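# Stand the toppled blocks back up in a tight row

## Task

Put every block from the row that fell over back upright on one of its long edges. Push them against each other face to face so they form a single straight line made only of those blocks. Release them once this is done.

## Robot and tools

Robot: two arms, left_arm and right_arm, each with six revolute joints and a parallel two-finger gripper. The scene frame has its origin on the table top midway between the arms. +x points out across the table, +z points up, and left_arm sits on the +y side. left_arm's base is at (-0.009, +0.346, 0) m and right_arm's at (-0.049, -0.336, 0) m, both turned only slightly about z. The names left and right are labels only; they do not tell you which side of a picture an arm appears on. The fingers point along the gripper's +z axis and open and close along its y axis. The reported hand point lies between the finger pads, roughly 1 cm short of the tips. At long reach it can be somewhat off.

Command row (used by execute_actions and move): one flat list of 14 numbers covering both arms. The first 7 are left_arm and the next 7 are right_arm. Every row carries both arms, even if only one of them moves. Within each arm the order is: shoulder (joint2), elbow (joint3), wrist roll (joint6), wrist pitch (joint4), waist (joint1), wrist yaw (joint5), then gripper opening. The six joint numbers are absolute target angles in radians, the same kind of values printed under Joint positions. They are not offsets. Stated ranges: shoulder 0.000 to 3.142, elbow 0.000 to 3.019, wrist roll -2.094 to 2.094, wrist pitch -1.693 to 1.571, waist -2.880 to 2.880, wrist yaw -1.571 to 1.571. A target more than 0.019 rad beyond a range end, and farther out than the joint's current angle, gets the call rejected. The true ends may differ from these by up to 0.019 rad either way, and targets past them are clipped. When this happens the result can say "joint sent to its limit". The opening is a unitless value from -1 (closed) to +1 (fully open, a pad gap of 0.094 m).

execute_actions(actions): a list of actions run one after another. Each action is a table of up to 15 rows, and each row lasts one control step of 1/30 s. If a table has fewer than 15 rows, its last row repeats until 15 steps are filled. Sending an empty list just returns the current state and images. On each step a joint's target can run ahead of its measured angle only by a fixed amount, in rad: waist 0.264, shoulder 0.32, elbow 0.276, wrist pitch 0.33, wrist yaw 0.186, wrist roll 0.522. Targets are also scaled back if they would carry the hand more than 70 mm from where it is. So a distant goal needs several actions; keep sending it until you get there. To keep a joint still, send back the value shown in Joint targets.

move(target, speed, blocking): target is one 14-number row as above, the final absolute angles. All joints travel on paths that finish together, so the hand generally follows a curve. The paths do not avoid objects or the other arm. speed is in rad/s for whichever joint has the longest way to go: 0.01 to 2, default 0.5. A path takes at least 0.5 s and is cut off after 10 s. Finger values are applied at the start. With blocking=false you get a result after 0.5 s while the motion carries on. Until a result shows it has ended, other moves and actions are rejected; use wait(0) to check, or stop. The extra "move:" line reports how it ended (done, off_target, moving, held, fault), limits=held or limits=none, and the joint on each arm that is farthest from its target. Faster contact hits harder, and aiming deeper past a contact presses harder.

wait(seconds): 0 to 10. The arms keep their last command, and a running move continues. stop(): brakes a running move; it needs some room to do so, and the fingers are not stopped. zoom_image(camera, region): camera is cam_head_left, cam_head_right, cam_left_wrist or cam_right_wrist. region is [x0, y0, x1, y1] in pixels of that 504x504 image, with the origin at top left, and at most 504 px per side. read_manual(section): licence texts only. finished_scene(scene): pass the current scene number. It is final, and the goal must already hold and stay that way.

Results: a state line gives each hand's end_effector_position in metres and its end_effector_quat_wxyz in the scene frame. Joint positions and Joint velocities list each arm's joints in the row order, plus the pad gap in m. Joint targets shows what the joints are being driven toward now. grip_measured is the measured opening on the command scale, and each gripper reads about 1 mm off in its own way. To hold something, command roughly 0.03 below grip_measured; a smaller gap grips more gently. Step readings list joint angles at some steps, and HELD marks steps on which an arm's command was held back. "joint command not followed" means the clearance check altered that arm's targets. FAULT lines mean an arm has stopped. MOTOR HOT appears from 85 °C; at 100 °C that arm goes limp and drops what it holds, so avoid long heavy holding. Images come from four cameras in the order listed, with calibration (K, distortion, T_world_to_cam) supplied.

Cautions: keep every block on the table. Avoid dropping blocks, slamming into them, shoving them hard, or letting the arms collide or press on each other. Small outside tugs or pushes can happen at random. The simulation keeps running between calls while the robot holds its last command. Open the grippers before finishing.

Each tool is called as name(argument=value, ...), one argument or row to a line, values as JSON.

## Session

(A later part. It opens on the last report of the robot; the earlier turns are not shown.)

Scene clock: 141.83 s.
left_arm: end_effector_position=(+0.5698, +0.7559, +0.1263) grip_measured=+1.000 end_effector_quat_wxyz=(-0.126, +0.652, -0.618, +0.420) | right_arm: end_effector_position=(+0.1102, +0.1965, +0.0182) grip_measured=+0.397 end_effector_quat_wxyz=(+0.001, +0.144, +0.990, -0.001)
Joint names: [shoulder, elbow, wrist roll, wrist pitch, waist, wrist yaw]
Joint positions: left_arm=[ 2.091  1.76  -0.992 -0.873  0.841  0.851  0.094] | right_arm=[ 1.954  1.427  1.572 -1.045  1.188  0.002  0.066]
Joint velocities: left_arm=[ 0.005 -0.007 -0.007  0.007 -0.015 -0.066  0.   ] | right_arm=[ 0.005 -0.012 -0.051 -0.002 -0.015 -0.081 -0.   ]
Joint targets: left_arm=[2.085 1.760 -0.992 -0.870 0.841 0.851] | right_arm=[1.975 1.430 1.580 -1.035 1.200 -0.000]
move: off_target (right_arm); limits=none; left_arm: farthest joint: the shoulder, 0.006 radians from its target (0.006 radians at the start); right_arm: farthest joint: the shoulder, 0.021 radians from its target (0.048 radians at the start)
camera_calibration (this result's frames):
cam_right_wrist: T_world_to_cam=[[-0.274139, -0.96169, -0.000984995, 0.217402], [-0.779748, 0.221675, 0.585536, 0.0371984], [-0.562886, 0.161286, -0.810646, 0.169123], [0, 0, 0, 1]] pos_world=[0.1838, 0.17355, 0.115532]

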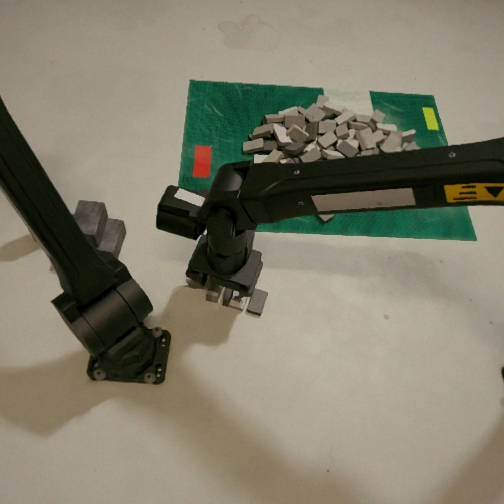

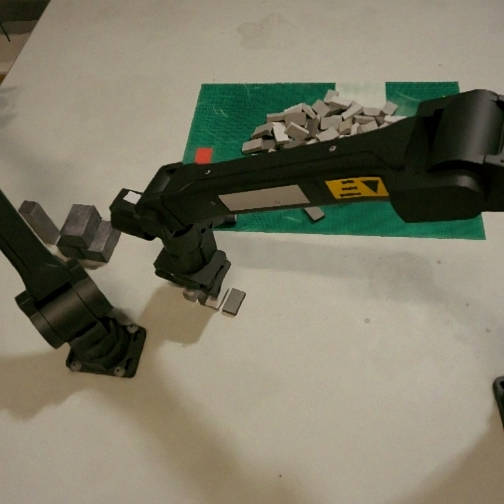

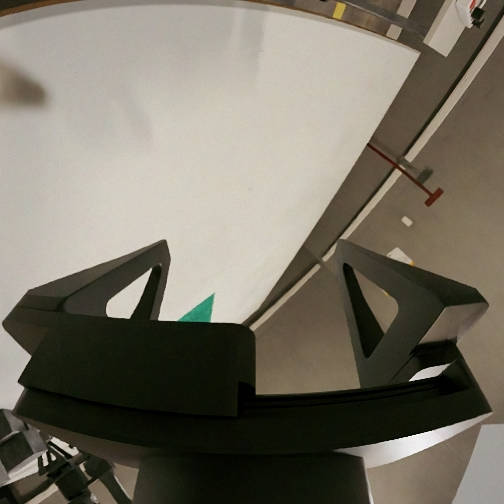

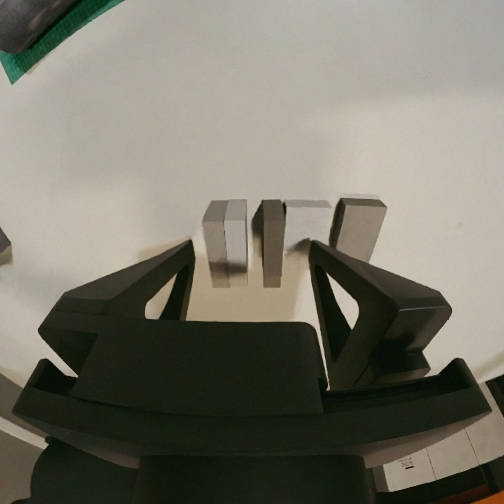

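execute_actions(
  actions=[
    [[2.085,1.76,-0.992,-0.87,0.841,0.851,1,1.975,1.43,1.58,-1.035,1.2,0,0.1]],
    [[2.085,1.76,-0.992,-0.87,0.841,0.851,1,1.975,1.43,1.58,-1.035,1.2,0,-0.05]],
    [[2.085,1.76,-0.992,-0.87,0.841,0.851,1,1.975,1.43,1.58,-1.035,1.2,0,-0.15]],
    [[2.085,1.76,-0.992,-0.87,0.841,0.851,1,1.975,1.43,1.58,-1.035,1.2,0,-0.25]],
    [[2.085,1.76,-0.992,-0.87,0.841,0.851,1,1.975,1.43,1.58,-1.035,1.2,0,-0.33]],
    [[2.085,1.76,-0.992,-0.87,0.841,0.851,1,1.975,1.43,1.58,-1.035,1.2,0,-0.42]],
  ],
)

move(
  target=[2.085,1.76,-0.992,-0.87,0.841,0.851,1,2.02,1.55,1.58,-1.08,1.2,0,-0.42],
  speed=0.1,
)

Scene clock: 151.27 s.
left_arm: end_effector_position=(+0.5698, +0.7559, +0.1263) grip_measured=+1.000 end_effector_quat_wxyz=(-0.126, +0.652, -0.618, +0.420) | right_arm: end_effector_position=(+0.1106, +0.1978, +0.0182) grip_measured=-0.368 end_effector_quat_wxyz=(+0.001, +0.145, +0.989, +0.002)
Joint names: [shoulder, elbow, wrist roll, wrist pitch, waist, wrist yaw]
Joint positions: left_arm=[ 2.091  1.76  -0.992 -0.873  0.841  0.851  0.094] | right_arm=[ 1.954  1.427  1.572 -1.04   1.188  0.002  0.03 ]
Joint velocities: left_arm=[-0.005 -0.002  0.066 -0.012 -0.005 -0.051  0.   ] | right_arm=[ 0.005  0.002 -0.037 -0.002  0.005  0.022  0.   ]
Joint targets: left_arm=[2.085 1.760 -0.992 -0.870 0.841 0.851] | right_arm=[1.975 1.430 1.580 -1.035 1.200 0.000]
Step readings (joint positions; steps 1 to 15: 1st action; 16 to 30: 2nd action; 31 to 45: 3rd action; 46 to 60: 4th action; 61 to 75: 5th action; 76 to 90: 6th action):
0: left_arm=[2.091 1.760 -0.992 -0.873 0.841 0.851] | right_arm=[1.954 1.427 1.572 -1.045 1.188 0.002]
1: left_arm=[2.091 1.760 -0.992 -0.873 0.841 0.851] | right_arm=[1.954 1.427 1.572 -1.045 1.188 0.002]
2: left_arm=[2.091 1.760 -0.992 -0.873 0.841 0.851] | right_arm=[1.954 1.427 1.572 -1.045 1.188 0.002]
4: left_arm=[2.091 1.760 -0.992 -0.873 0.841 0.851] | right_arm=[1.954 1.427 1.572 -1.045 1.188 0.002]
8: left_arm=[2.091 1.760 -0.992 -0.873 0.841 0.851] | right_arm=[1.954 1.427 1.572 -1.045 1.188 0.002]
15: left_arm=[2.091 1.760 -0.992 -0.873 0.841 0.851] | right_arm=[1.954 1.427 1.572 -1.045 1.188 0.002]
16: left_arm=[2.091 1.760 -0.992 -0.873 0.841 0.851] | right_arm=[1.954 1.427 1.572 -1.045 1.188 0.002]
17: left_arm=[2.091 1.760 -0.992 -0.873 0.841 0.851] | right_arm=[1.954 1.427 1.572 -1.044 1.188 0.002]
19: left_arm=[2.091 1.760 -0.992 -0.873 0.841 0.851] | right_arm=[1.954 1.427 1.572 -1.043 1.188 0.002]
23: left_arm=[2.091 1.760 -0.992 -0.873 0.841 0.851] | right_arm=[1.954 1.427 1.572 -1.042 1.188 0.002]
30: left_arm=[2.091 1.760 -0.992 -0.873 0.841 0.851] | right_arm=[1.954 1.427 1.572 -1.042 1.188 0.002]
31: left_arm=[2.091 1.760 -0.992 -0.873 0.841 0.851] | right_arm=[1.954 1.427 1.572 -1.041 1.188 0.002]
32: left_arm=[2.091 1.760 -0.992 -0.873 0.841 0.851] | right_arm=[1.954 1.427 1.572 -1.041 1.188 0.002]
34: left_arm=[2.091 1.760 -0.992 -0.873 0.841 0.851] | right_arm=[1.954 1.427 1.572 -1.041 1.188 0.002]
38: left_arm=[2.091 1.760 -0.992 -0.873 0.841 0.851] | right_arm=[1.954 1.427 1.572 -1.040 1.188 0.002]
45: left_arm=[2.091 1.760 -0.992 -0.873 0.841 0.851] | right_arm=[1.954 1.427 1.572 -1.040 1.188 0.002]
46: left_arm=[2.091 1.760 -0.992 -0.873 0.841 0.851] | right_arm=[1.954 1.427 1.572 -1.040 1.188 0.002]
47: left_arm=[2.091 1.760 -0.992 -0.873 0.841 0.851] | right_arm=[1.954 1.427 1.572 -1.040 1.188 0.002]
49: left_arm=[2.091 1.760 -0.992 -0.873 0.841 0.851] | right_arm=[1.954 1.427 1.572 -1.040 1.188 0.002]
53: left_arm=[2.091 1.760 -0.992 -0.873 0.841 0.851] | right_arm=[1.954 1.427 1.572 -1.040 1.188 0.002]
60: left_arm=[2.091 1.760 -0.992 -0.873 0.841 0.851] | right_arm=[1.954 1.427 1.572 -1.040 1.188 0.002]
61: left_arm=[2.091 1.760 -0.992 -0.873 0.841 0.851] | right_arm=[1.954 1.427 1.572 -1.040 1.188 0.002]
62: left_arm=[2.091 1.760 -0.992 -0.873 0.841 0.851] | right_arm=[1.954 1.427 1.572 -1.040 1.188 0.002]
64: left_arm=[2.091 1.760 -0.992 -0.873 0.841 0.851] | right_arm=[1.954 1.427 1.572 -1.040 1.188 0.002]
68: left_arm=[2.091 1.760 -0.992 -0.873 0.841 0.851] | right_arm=[1.954 1.427 1.572 -1.040 1.188 0.002]
75: left_arm=[2.091 1.760 -0.992 -0.873 0.841 0.851] | right_arm=[1.954 1.427 1.572 -1.040 1.188 0.002]
76: left_arm=[2.091 1.760 -0.992 -0.873 0.841 0.851] | right_arm=[1.954 1.427 1.572 -1.040 1.188 0.002]
77: left_arm=[2.091 1.760 -0.992 -0.873 0.841 0.851] | right_arm=[1.954 1.427 1.572 -1.040 1.188 0.002]
79: left_arm=[2.091 1.760 -0.992 -0.873 0.841 0.851] | right_arm=[1.954 1.427 1.572 -1.040 1.188 0.002]
83: left_arm=[2.091 1.760 -0.992 -0.873 0.841 0.851] | right_arm=[1.954 1.427 1.572 -1.040 1.188 0.002]
90: Joint positions above
camera_calibration (this result's frames):
cam_right_wrist: T_world_to_cam=[[-0.2745, -0.961566, -0.00632604, 0.218828], [-0.780554, 0.218974, 0.585479, 0.0378347], [-0.561591, 0.165652, -0.810663, 0.168124], [0, 0, 0, 1]] pos_world=[0.184017, 0.174283, 0.115525]

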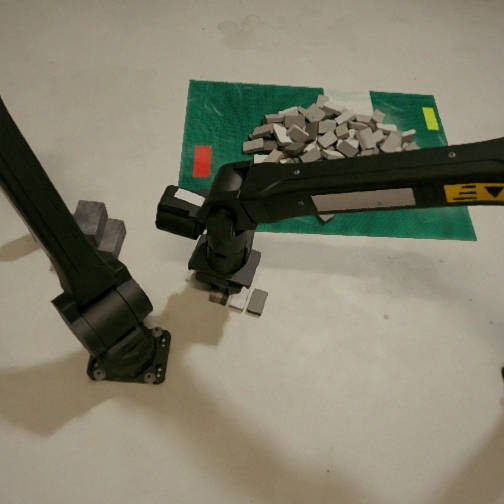

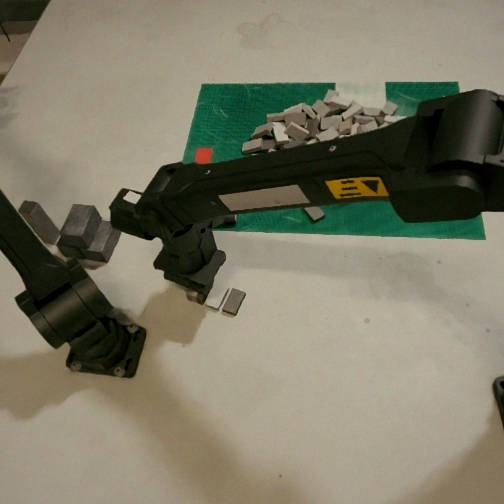

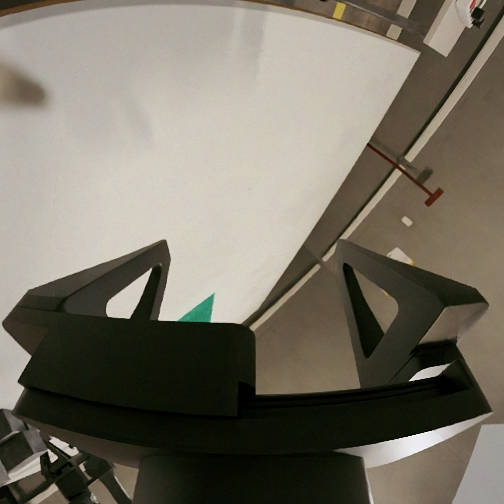

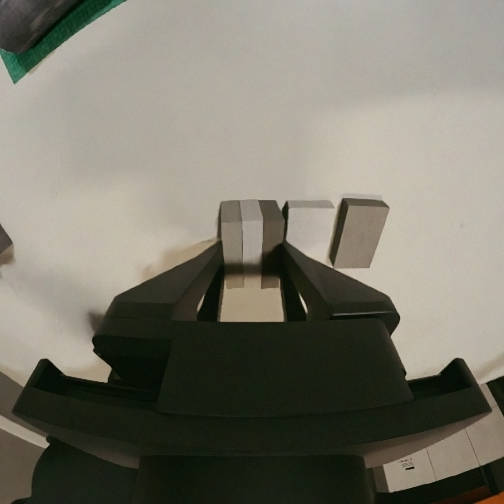

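Scene clock: 152.80 s.
left_arm: end_effector_position=(+0.5698, +0.7559, +0.1263) grip_measured=+1.000 end_effector_quat_wxyz=(-0.126, +0.652, -0.618, +0.420) | right_arm: end_effector_position=(+0.1152, +0.2134, +0.0184) grip_measured=-0.368 end_effector_quat_wxyz=(+0.001, +0.145, +0.989, -0.003)
Joint names: [shoulder, elbow, wrist roll, wrist pitch, waist, wrist yaw]
Joint positions: left_arm=[ 2.091  1.76  -0.992 -0.873  0.841  0.851  0.094] | right_arm=[ 1.996  1.496  1.572 -1.076  1.188  0.002  0.03 ]
Joint velocities: left_arm=[ 0.005 -0.002  0.066  0.007 -0.005  0.095  0.   ] | right_arm=[ 0.005 -0.012 -0.007  0.017 -0.015  0.081  0.   ]
Joint targets: left_arm=[2.085 1.760 -0.992 -0.870 0.841 0.851] | right_arm=[2.020 1.550 1.580 -1.080 1.200 0.000]
move: off_target (right_arm); limits=none; left_arm: farthest joint: the shoulder, 0.006 radians from its target (0.006 radians at the start); right_arm: farthest joint: the elbow, 0.054 radians from its target (0.123 radians at the start)
camera_calibration (this result's frames):
cam_right_wrist: T_world_to_cam=[[-0.274504, -0.961581, 0.00321027, 0.234881], [-0.778965, 0.224327, 0.585569, 0.036625], [-0.563792, 0.15824, -0.810616, 0.170088], [0, 0, 0, 1]] pos_world=[0.1889, 0.190727, 0.115676]

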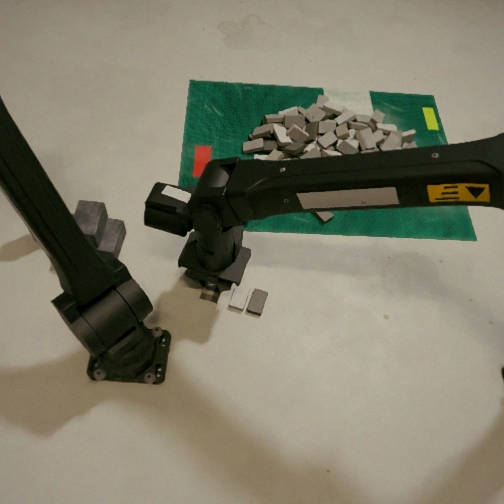

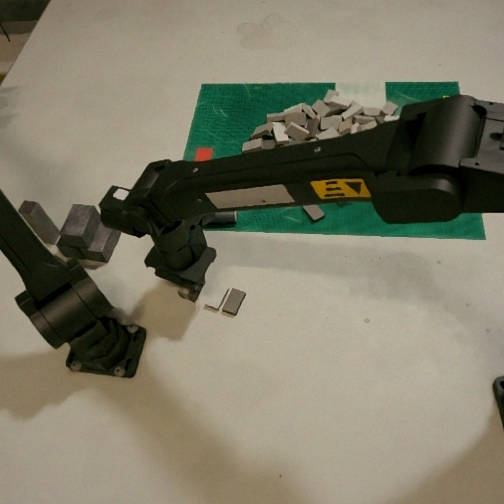

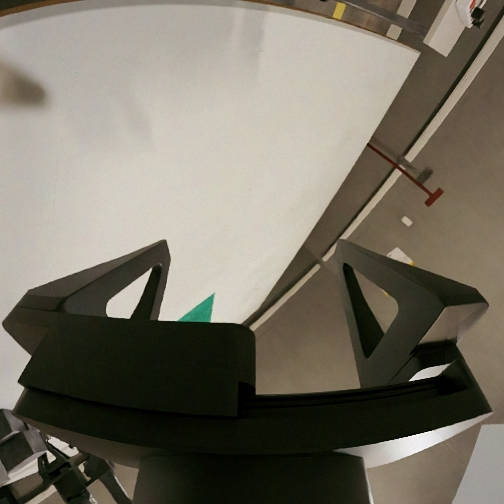

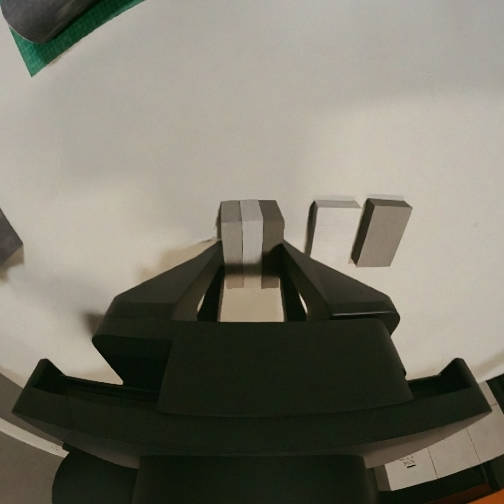

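execute_actions(
  actions=[
    [[2.085,1.76,-0.992,-0.87,0.841,0.851,1,2.02,1.55,1.58,-1.08,1.2,0,0.3]],
  ],
)

move(
  target=[2.085,1.76,-0.992,-0.87,0.841,0.851,1,1.88,1.55,1.58,-1.13,1.2,0,0.3],
  speed=0.3,
)

move(
  target=[2.085,1.76,-0.992,-0.87,0.841,0.851,1,2.03,1.72,0,-1.53,1.2,0,0.3],
  speed=1.2,
)

move(
  target=[2.085,1.76,-0.992,-0.87,0.841,0.851,1,2.13,1.668,0,-1.485,1.2,0,0.3],
  speed=0.2,
)

Scene clock: 154.93 s.
left_arm: end_effector_position=(+0.5698, +0.7559, +0.1263) grip_measured=+1.000 end_effector_quat_wxyz=(-0.126, +0.652, -0.618, +0.420) | right_arm: end_effector_position=(+0.1162, +0.2170, +0.0213) grip_measured=+0.297 end_effector_quat_wxyz=(+0.001, +0.145, +0.989, +0.001)
Joint names: [shoulder, elbow, wrist roll, wrist pitch, waist, wrist yaw]
Joint positions: left_arm=[ 2.091  1.76  -0.992 -0.873  0.841  0.851  0.094] | right_arm=[ 1.996  1.505  1.572 -1.076  1.188  0.002  0.061]
Joint velocities: left_arm=[-0.005 -0.022 -0.022  0.007 -0.005 -0.081  0.   ] | right_arm=[-0.015 -0.012  0.022  0.012 -0.005 -0.007 -0.   ]
Joint targets: left_arm=[2.085 1.760 -0.992 -0.870 0.841 0.851] | right_arm=[2.020 1.550 1.580 -1.080 1.200 -0.000]
Step readings (joint positions):
0: left_arm=[2.091 1.760 -0.992 -0.873 0.841 0.851] | right_arm=[1.996 1.496 1.572 -1.076 1.188 0.002]
1: left_arm=[2.091 1.760 -0.992 -0.873 0.841 0.851] | right_arm=[1.996 1.496 1.572 -1.076 1.188 0.002]
2: left_arm=[2.091 1.760 -0.992 -0.873 0.841 0.851] | right_arm=[1.996 1.497 1.572 -1.076 1.188 0.002]
4: left_arm=[2.091 1.760 -0.992 -0.873 0.841 0.851] | right_arm=[1.996 1.500 1.572 -1.076 1.188 0.002]
8: left_arm=[2.091 1.760 -0.992 -0.873 0.841 0.851] | right_arm=[1.996 1.504 1.572 -1.076 1.188 0.002]
15: Joint positions above
camera_calibration (this result's frames):
cam_right_wrist: T_world_to_cam=[[-0.274501, -0.961571, -0.00556314, 0.238808], [-0.780427, 0.219402, 0.585488, 0.0361666], [-0.561768, 0.165059, -0.810662, 0.170794], [0, 0, 0, 1]] pos_world=[0.189725, 0.193505, 0.11861]

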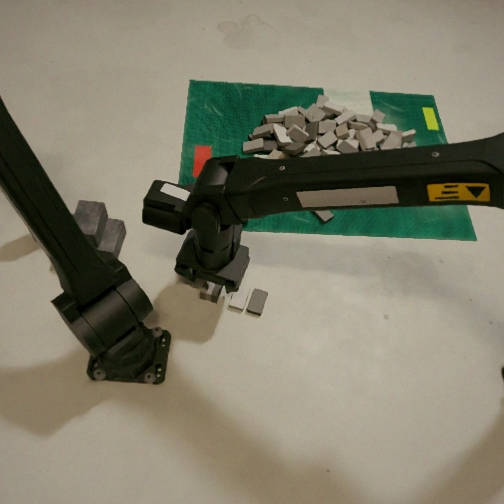

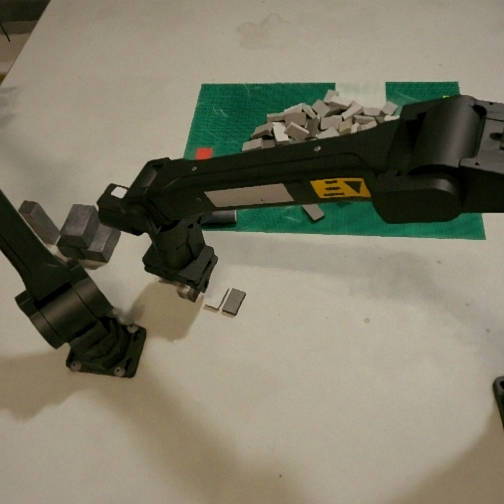

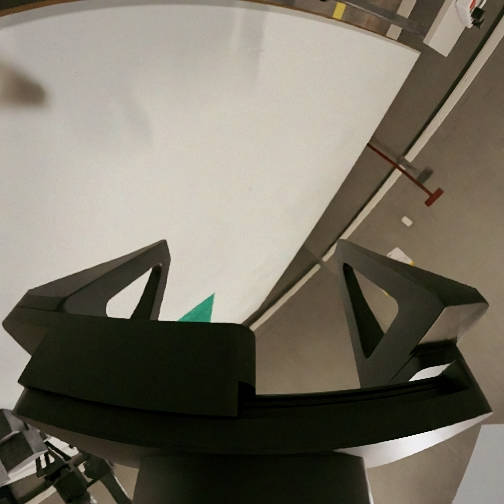

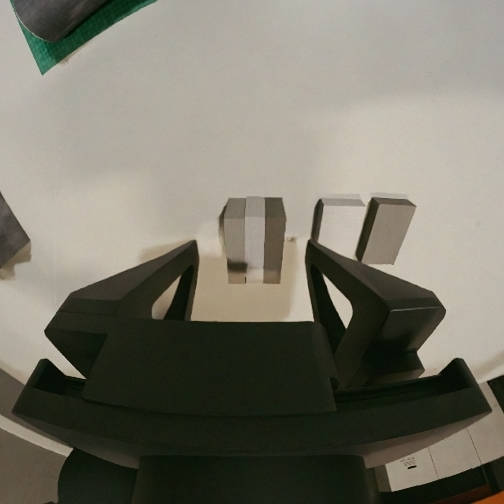

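Scene clock: 155.83 s.
left_arm: end_effector_position=(+0.5698, +0.7559, +0.1263) grip_measured=+1.000 end_effector_quat_wxyz=(-0.126, +0.652, -0.618, +0.420) | right_arm: end_effector_position=(+0.1166, +0.2181, +0.0948) grip_measured=+0.297 end_effector_quat_wxyz=(+0.008, +0.144, +0.988, +0.046)
Joint names: [shoulder, elbow, wrist roll, wrist pitch, waist, wrist yaw]
Joint positions: left_arm=[ 2.091  1.76  -0.992 -0.873  0.841  0.851  0.094] | right_arm=[ 1.868  1.513  1.572 -1.122  1.188  0.002  0.061]
Joint velocities: left_arm=[-0.015 -0.007 -0.051  0.022  0.015 -0.007  0.   ] | right_arm=[-0.005  0.002  0.037  0.002  0.005  0.007 -0.001]
Joint targets: left_arm=[2.085 1.760 -0.992 -0.870 0.841 0.851] | right_arm=[1.880 1.550 1.580 -1.130 1.200 -0.000]
move: off_target (right_arm); limits=none; left_arm: farthest joint: the shoulder, 0.006 radians from its target (0.006 radians at the start); right_arm: farthest joint: the elbow, 0.037 radians from its target (0.045 radians at the start)
camera_calibration (this result's frames):
cam_right_wrist: T_world_to_cam=[[-0.273206, -0.957209, -0.0954409, 0.247879], [-0.795397, 0.168987, 0.582054, 0.00620048], [-0.54102, 0.234934, -0.807529, 0.212443], [0, 0, 0, 1]] pos_world=[0.18759, 0.186314, 0.191603]

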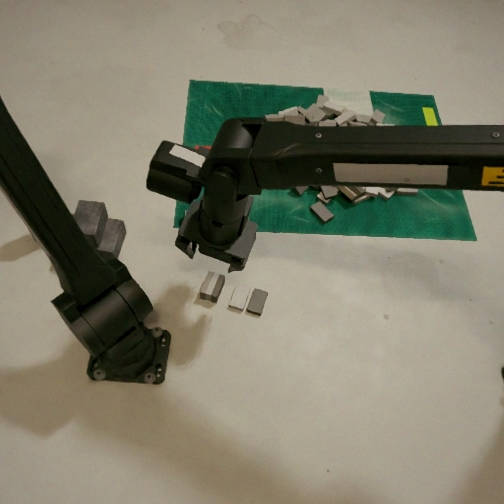

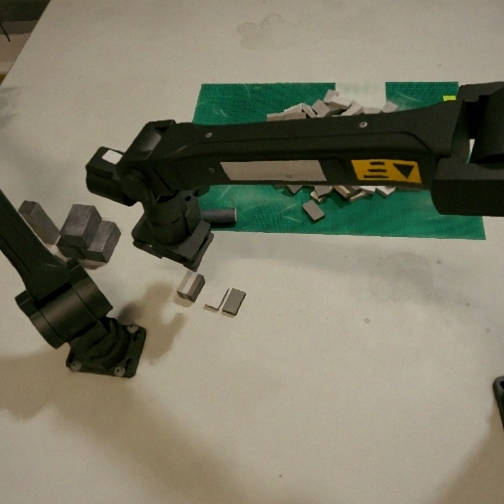

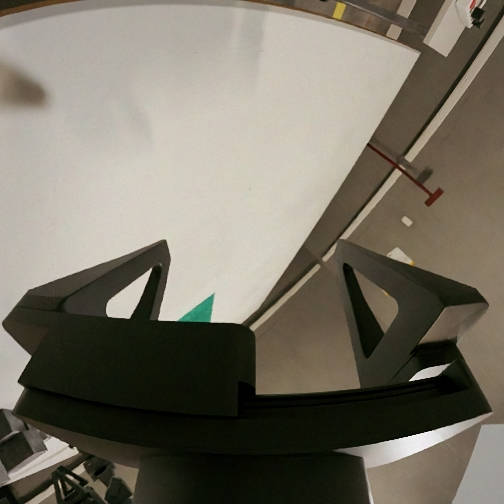

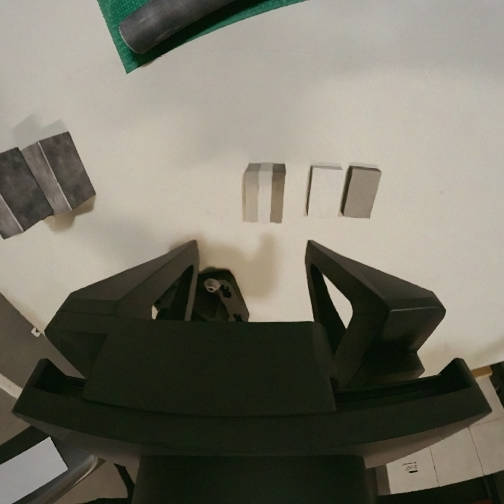

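Scene clock: 158.13 s.
left_arm: end_effector_position=(+0.5698, +0.7559, +0.1263) grip_measured=+1.000 end_effector_quat_wxyz=(-0.126, +0.652, -0.618, +0.420) | right_arm: end_effector_position=(+0.1040, +0.1759, +0.0844) grip_measured=+0.297 end_effector_quat_wxyz=(-0.112, -0.589, +0.796, -0.086)
Joint names: [shoulder, elbow, wrist roll, wrist pitch, waist, wrist yaw]
Joint positions: left_arm=[ 2.091  1.76  -0.992 -0.873  0.841  0.851  0.094] | right_arm=[ 2.004  1.671  0.009 -1.521  1.188  0.002  0.061]
Joint velocities: left_arm=[-0.015 -0.002  0.007  0.002 -0.005 -0.037  0.   ] | right_arm=[-0.005  0.007  0.066  0.002 -0.005 -0.066 -0.   ]
Joint targets: left_arm=[2.085 1.760 -0.992 -0.870 0.841 0.851] | right_arm=[2.030 1.720 0.000 -1.530 1.200 -0.000]
move: off_target (right_arm); limits=none; left_arm: farthest joint: the shoulder, 0.006 radians from its target (0.006 radians at the start); right_arm: farthest joint: the elbow, 0.049 radians from its target (0.207 radians at the start)
camera_calibration (this result's frames):
cam_right_wrist: T_world_to_cam=[[0.959427, -0.281954, -0.00126082, -0.0519636], [-0.171852, -0.588309, 0.790164, 0.0601756], [-0.223531, -0.757888, -0.612894, 0.332328], [0, 0, 0, 1]] pos_world=[0.134482, 0.272618, 0.156068]

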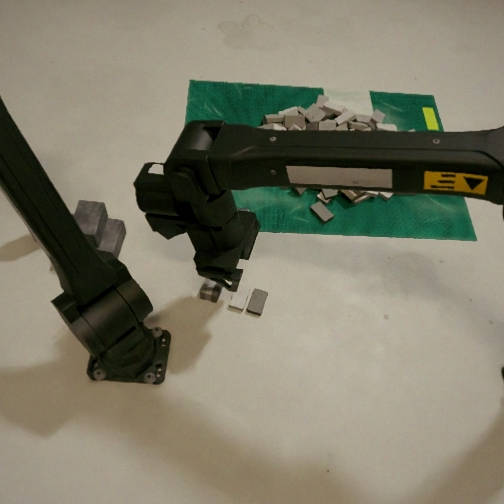

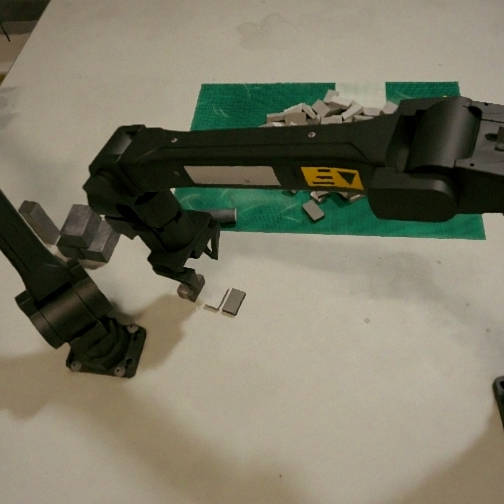

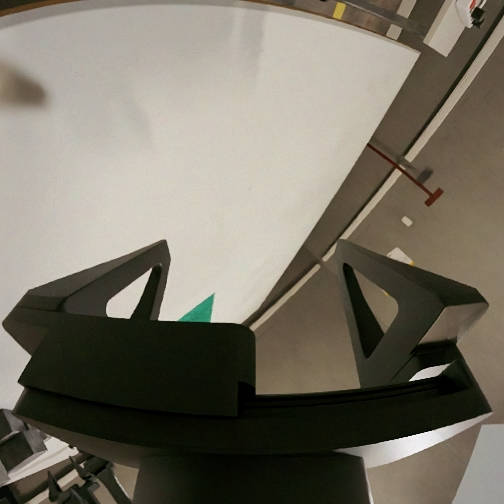

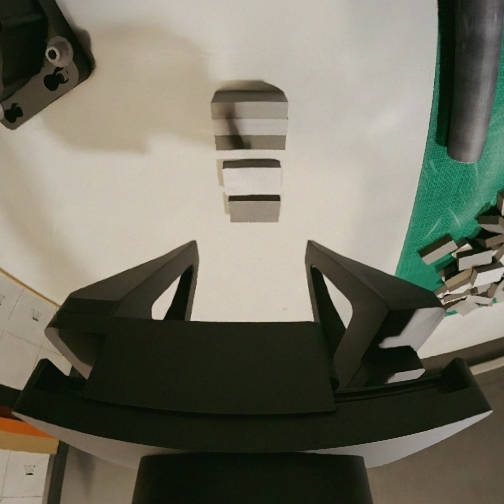

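Scene clock: 159.17 s.
left_arm: end_effector_position=(+0.5698, +0.7559, +0.1263) grip_measured=+1.000 end_effector_quat_wxyz=(-0.126, +0.652, -0.618, +0.420) | right_arm: end_effector_position=(+0.1030, +0.1723, +0.0237) grip_measured=+0.297 end_effector_quat_wxyz=(-0.147, -0.584, +0.790, -0.112)
Joint names: [shoulder, elbow, wrist roll, wrist pitch, waist, wrist yaw]
Joint positions: left_arm=[ 2.091  1.76  -0.992 -0.873  0.841  0.851  0.094] | right_arm=[ 2.117  1.666  0.009 -1.493  1.188  0.002  0.061]
Joint velocities: left_arm=[-0.005 -0.002 -0.037 -0.007 -0.005 -0.007  0.   ] | right_arm=[-0.005  0.002  0.037  0.012  0.005 -0.037 -0.001]
Joint targets: left_arm=[2.085 1.760 -0.992 -0.870 0.841 0.851] | right_arm=[2.130 1.668 0.000 -1.485 1.200 -0.000]
move: done; limits=none; left_arm: farthest joint: the shoulder, 0.006 radians from its target (0.006 radians at the start); right_arm: farthest joint: the shoulder, 0.013 radians from its target (0.126 radians at the start)
camera_calibration (this result's frames):
cam_right_wrist: T_world_to_cam=[[0.959492, -0.281731, -0.00164372, -0.0520656], [-0.150902, -0.518837, 0.841449, 0.0904718], [-0.237915, -0.807116, -0.540334, 0.300389], [0, 0, 0, 1]] pos_world=[0.135076, 0.27472, 0.0860974]

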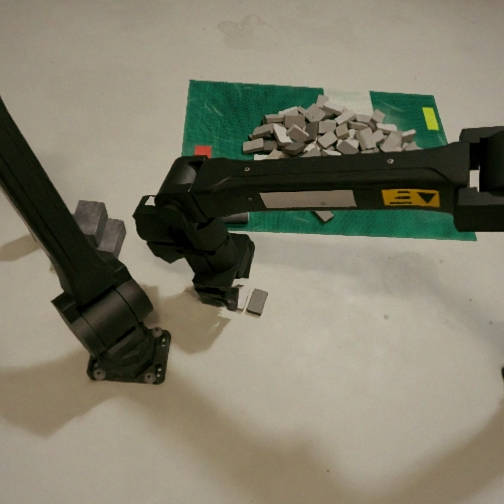

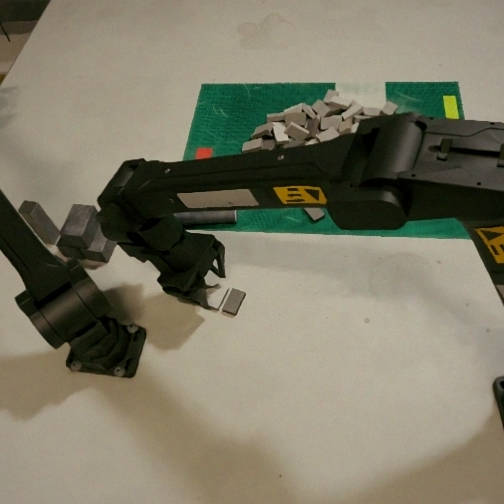

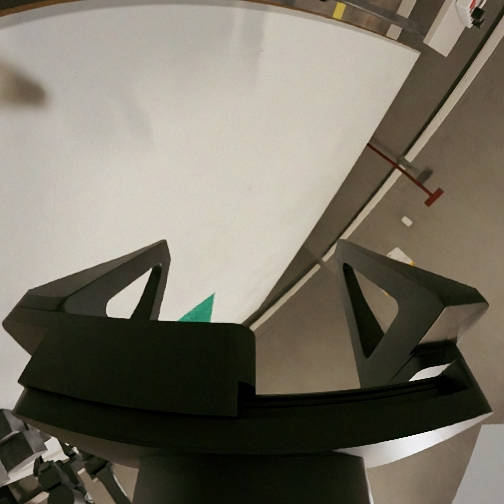

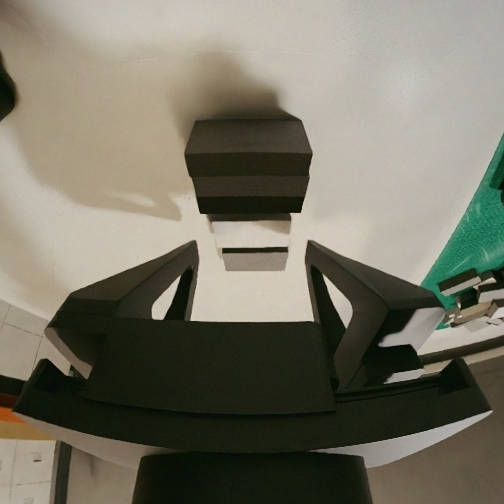

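move(
  target=[2.085,1.76,-0.992,-0.87,0.841,0.851,1,2.165,1.668,0,-1.478,1.2,0,0.3],
  speed=0.1,
)

execute_actions(
  actions=[
    [[2.085,1.76,-0.992,-0.87,0.841,0.851,1,2.165,1.668,0,-1.478,1.2,0,0]],
    [[2.085,1.76,-0.992,-0.87,0.841,0.851,1,2.165,1.668,0,-1.478,1.2,0,-0.17]],
  ],
)

Scene clock: 162.17 s.
left_arm: end_effector_position=(+0.5698, +0.7559, +0.1263) grip_measured=+1.000 end_effector_quat_wxyz=(-0.126, +0.652, -0.618, +0.420) | right_arm: end_effector_position=(+0.1026, +0.1709, +0.0102) grip_measured=+0.297 end_effector_quat_wxyz=(-0.155, -0.584, +0.788, -0.118)
Joint names: [shoulder, elbow, wrist roll, wrist pitch, waist, wrist yaw]
Joint positions: left_arm=[ 2.091  1.76  -0.992 -0.873  0.841  0.851  0.094] | right_arm=[ 2.142  1.666  0.008 -1.487  1.188  0.002  0.061]
Joint velocities: left_arm=[ 0.005  0.012 -0.022  0.012  0.005  0.022  0.   ] | right_arm=[-0.015  0.002 -0.022 -0.022  0.005  0.066 -0.001]
Joint targets: left_arm=[2.085 1.760 -0.992 -0.870 0.841 0.851] | right_arm=[2.165 1.668 -0.000 -1.478 1.200 0.000]
move: off_target (right_arm); limits=none; left_arm: farthest joint: the shoulder, 0.006 radians from its target (0.006 radians at the start); right_arm: farthest joint: the shoulder, 0.023 radians from its target (0.048 radians at the start)
camera_calibration (this result's frames):
cam_right_wrist: T_world_to_cam=[[0.959582, -0.281423, -0.00184696, -0.0521434], [-0.146009, -0.503444, 0.851601, 0.0978988], [-0.24059, -0.816912, -0.524187, 0.293634], [0, 0, 0, 1]] pos_world=[0.134975, 0.274485, 0.0704519]

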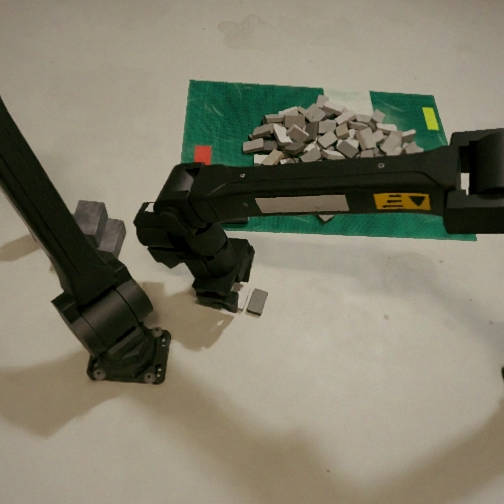

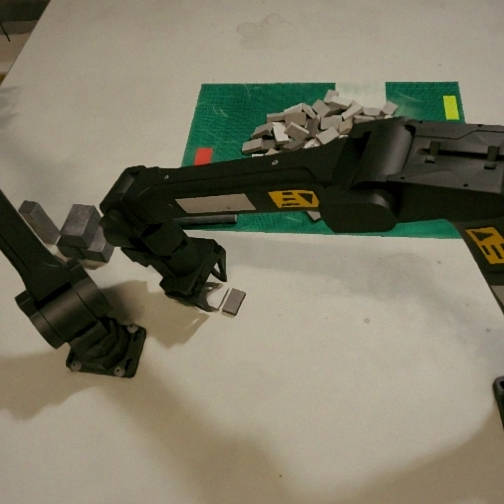

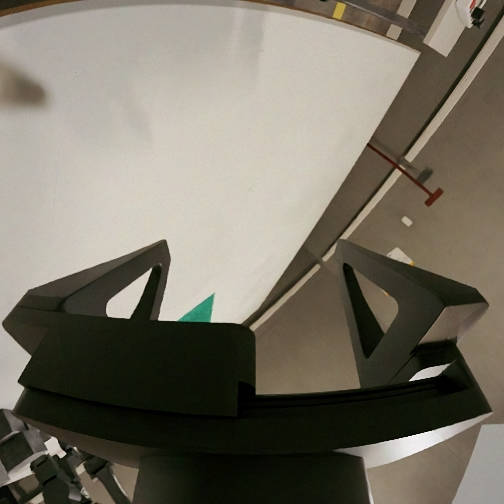

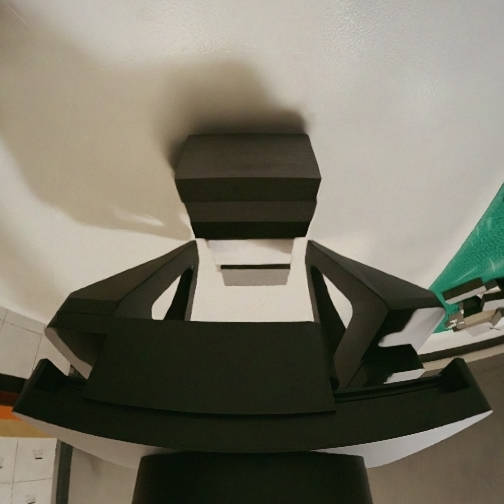

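Scene clock: 163.17 s.
left_arm: end_effector_position=(+0.5698, +0.7559, +0.1263) grip_measured=+1.000 end_effector_quat_wxyz=(-0.126, +0.652, -0.618, +0.420) | right_arm: end_effector_position=(+0.1026, +0.1710, +0.0101) grip_measured=-0.118 end_effector_quat_wxyz=(-0.155, -0.584, +0.788, -0.118)
Joint names: [shoulder, elbow, wrist roll, wrist pitch, waist, wrist yaw]
Joint positions: left_arm=[ 2.091  1.76  -0.992 -0.873  0.841  0.851  0.094] | right_arm=[ 2.142  1.666  0.008 -1.486  1.188  0.002  0.041]
Joint velocities: left_arm=[ 0.005  0.012  0.007  0.002 -0.015 -0.007  0.   ] | right_arm=[ 0.005  0.017  0.051  0.002  0.015  0.022 -0.   ]
Joint targets: left_arm=[2.085 1.760 -0.992 -0.870 0.841 0.851] | right_arm=[2.165 1.668 -0.000 -1.478 1.200 0.000]
Step readings (joint positions; steps 1 to 15: 1st action; 16 to 30: 2nd action):
0: left_arm=[2.091 1.760 -0.992 -0.873 0.841 0.851] | right_arm=[2.142 1.666 0.008 -1.487 1.188 0.002]
1: left_arm=[2.091 1.760 -0.992 -0.873 0.841 0.851] | right_arm=[2.142 1.666 0.008 -1.487 1.188 0.002]
2: left_arm=[2.091 1.760 -0.992 -0.873 0.841 0.851] | right_arm=[2.142 1.666 0.008 -1.487 1.188 0.002]
4: left_arm=[2.091 1.760 -0.992 -0.873 0.841 0.851] | right_arm=[2.142 1.666 0.008 -1.487 1.188 0.002]
8: left_arm=[2.091 1.760 -0.992 -0.873 0.841 0.851] | right_arm=[2.142 1.666 0.008 -1.487 1.188 0.002]
15: left_arm=[2.091 1.760 -0.992 -0.873 0.841 0.851] | right_arm=[2.142 1.666 0.008 -1.487 1.188 0.002]
16: left_arm=[2.091 1.760 -0.992 -0.873 0.841 0.851] | right_arm=[2.142 1.666 0.008 -1.487 1.188 0.002]
17: left_arm=[2.091 1.760 -0.992 -0.873 0.841 0.851] | right_arm=[2.142 1.666 0.008 -1.486 1.188 0.002]
19: left_arm=[2.091 1.760 -0.992 -0.873 0.841 0.851] | right_arm=[2.142 1.666 0.008 -1.486 1.188 0.002]
23: left_arm=[2.091 1.760 -0.992 -0.873 0.841 0.851] | right_arm=[2.142 1.666 0.008 -1.486 1.188 0.002]
30: Joint positions above
camera_calibration (this result's frames):
cam_right_wrist: T_world_to_cam=[[0.959681, -0.281084, -0.00199113, -0.0522104], [-0.145805, -0.503842, 0.851401, 0.0980238], [-0.240318, -0.816783, -0.524511, 0.293642], [0, 0, 0, 1]] pos_world=[0.134965, 0.274555, 0.0704571]

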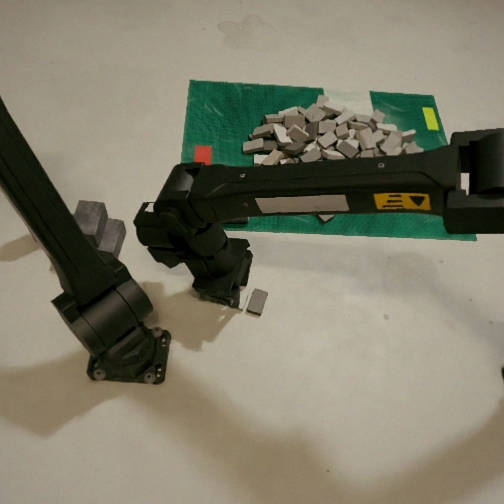

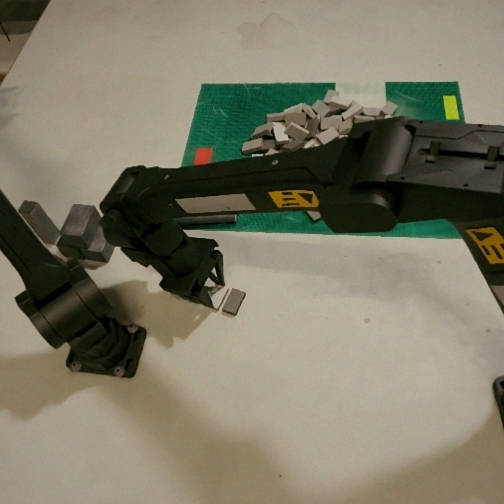

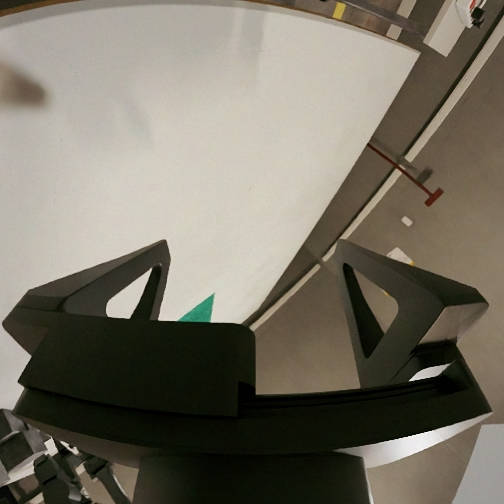

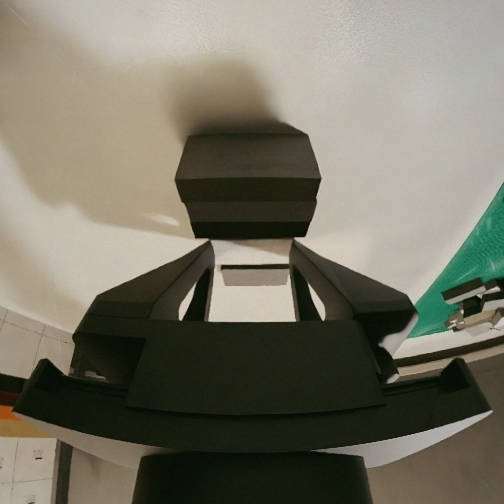

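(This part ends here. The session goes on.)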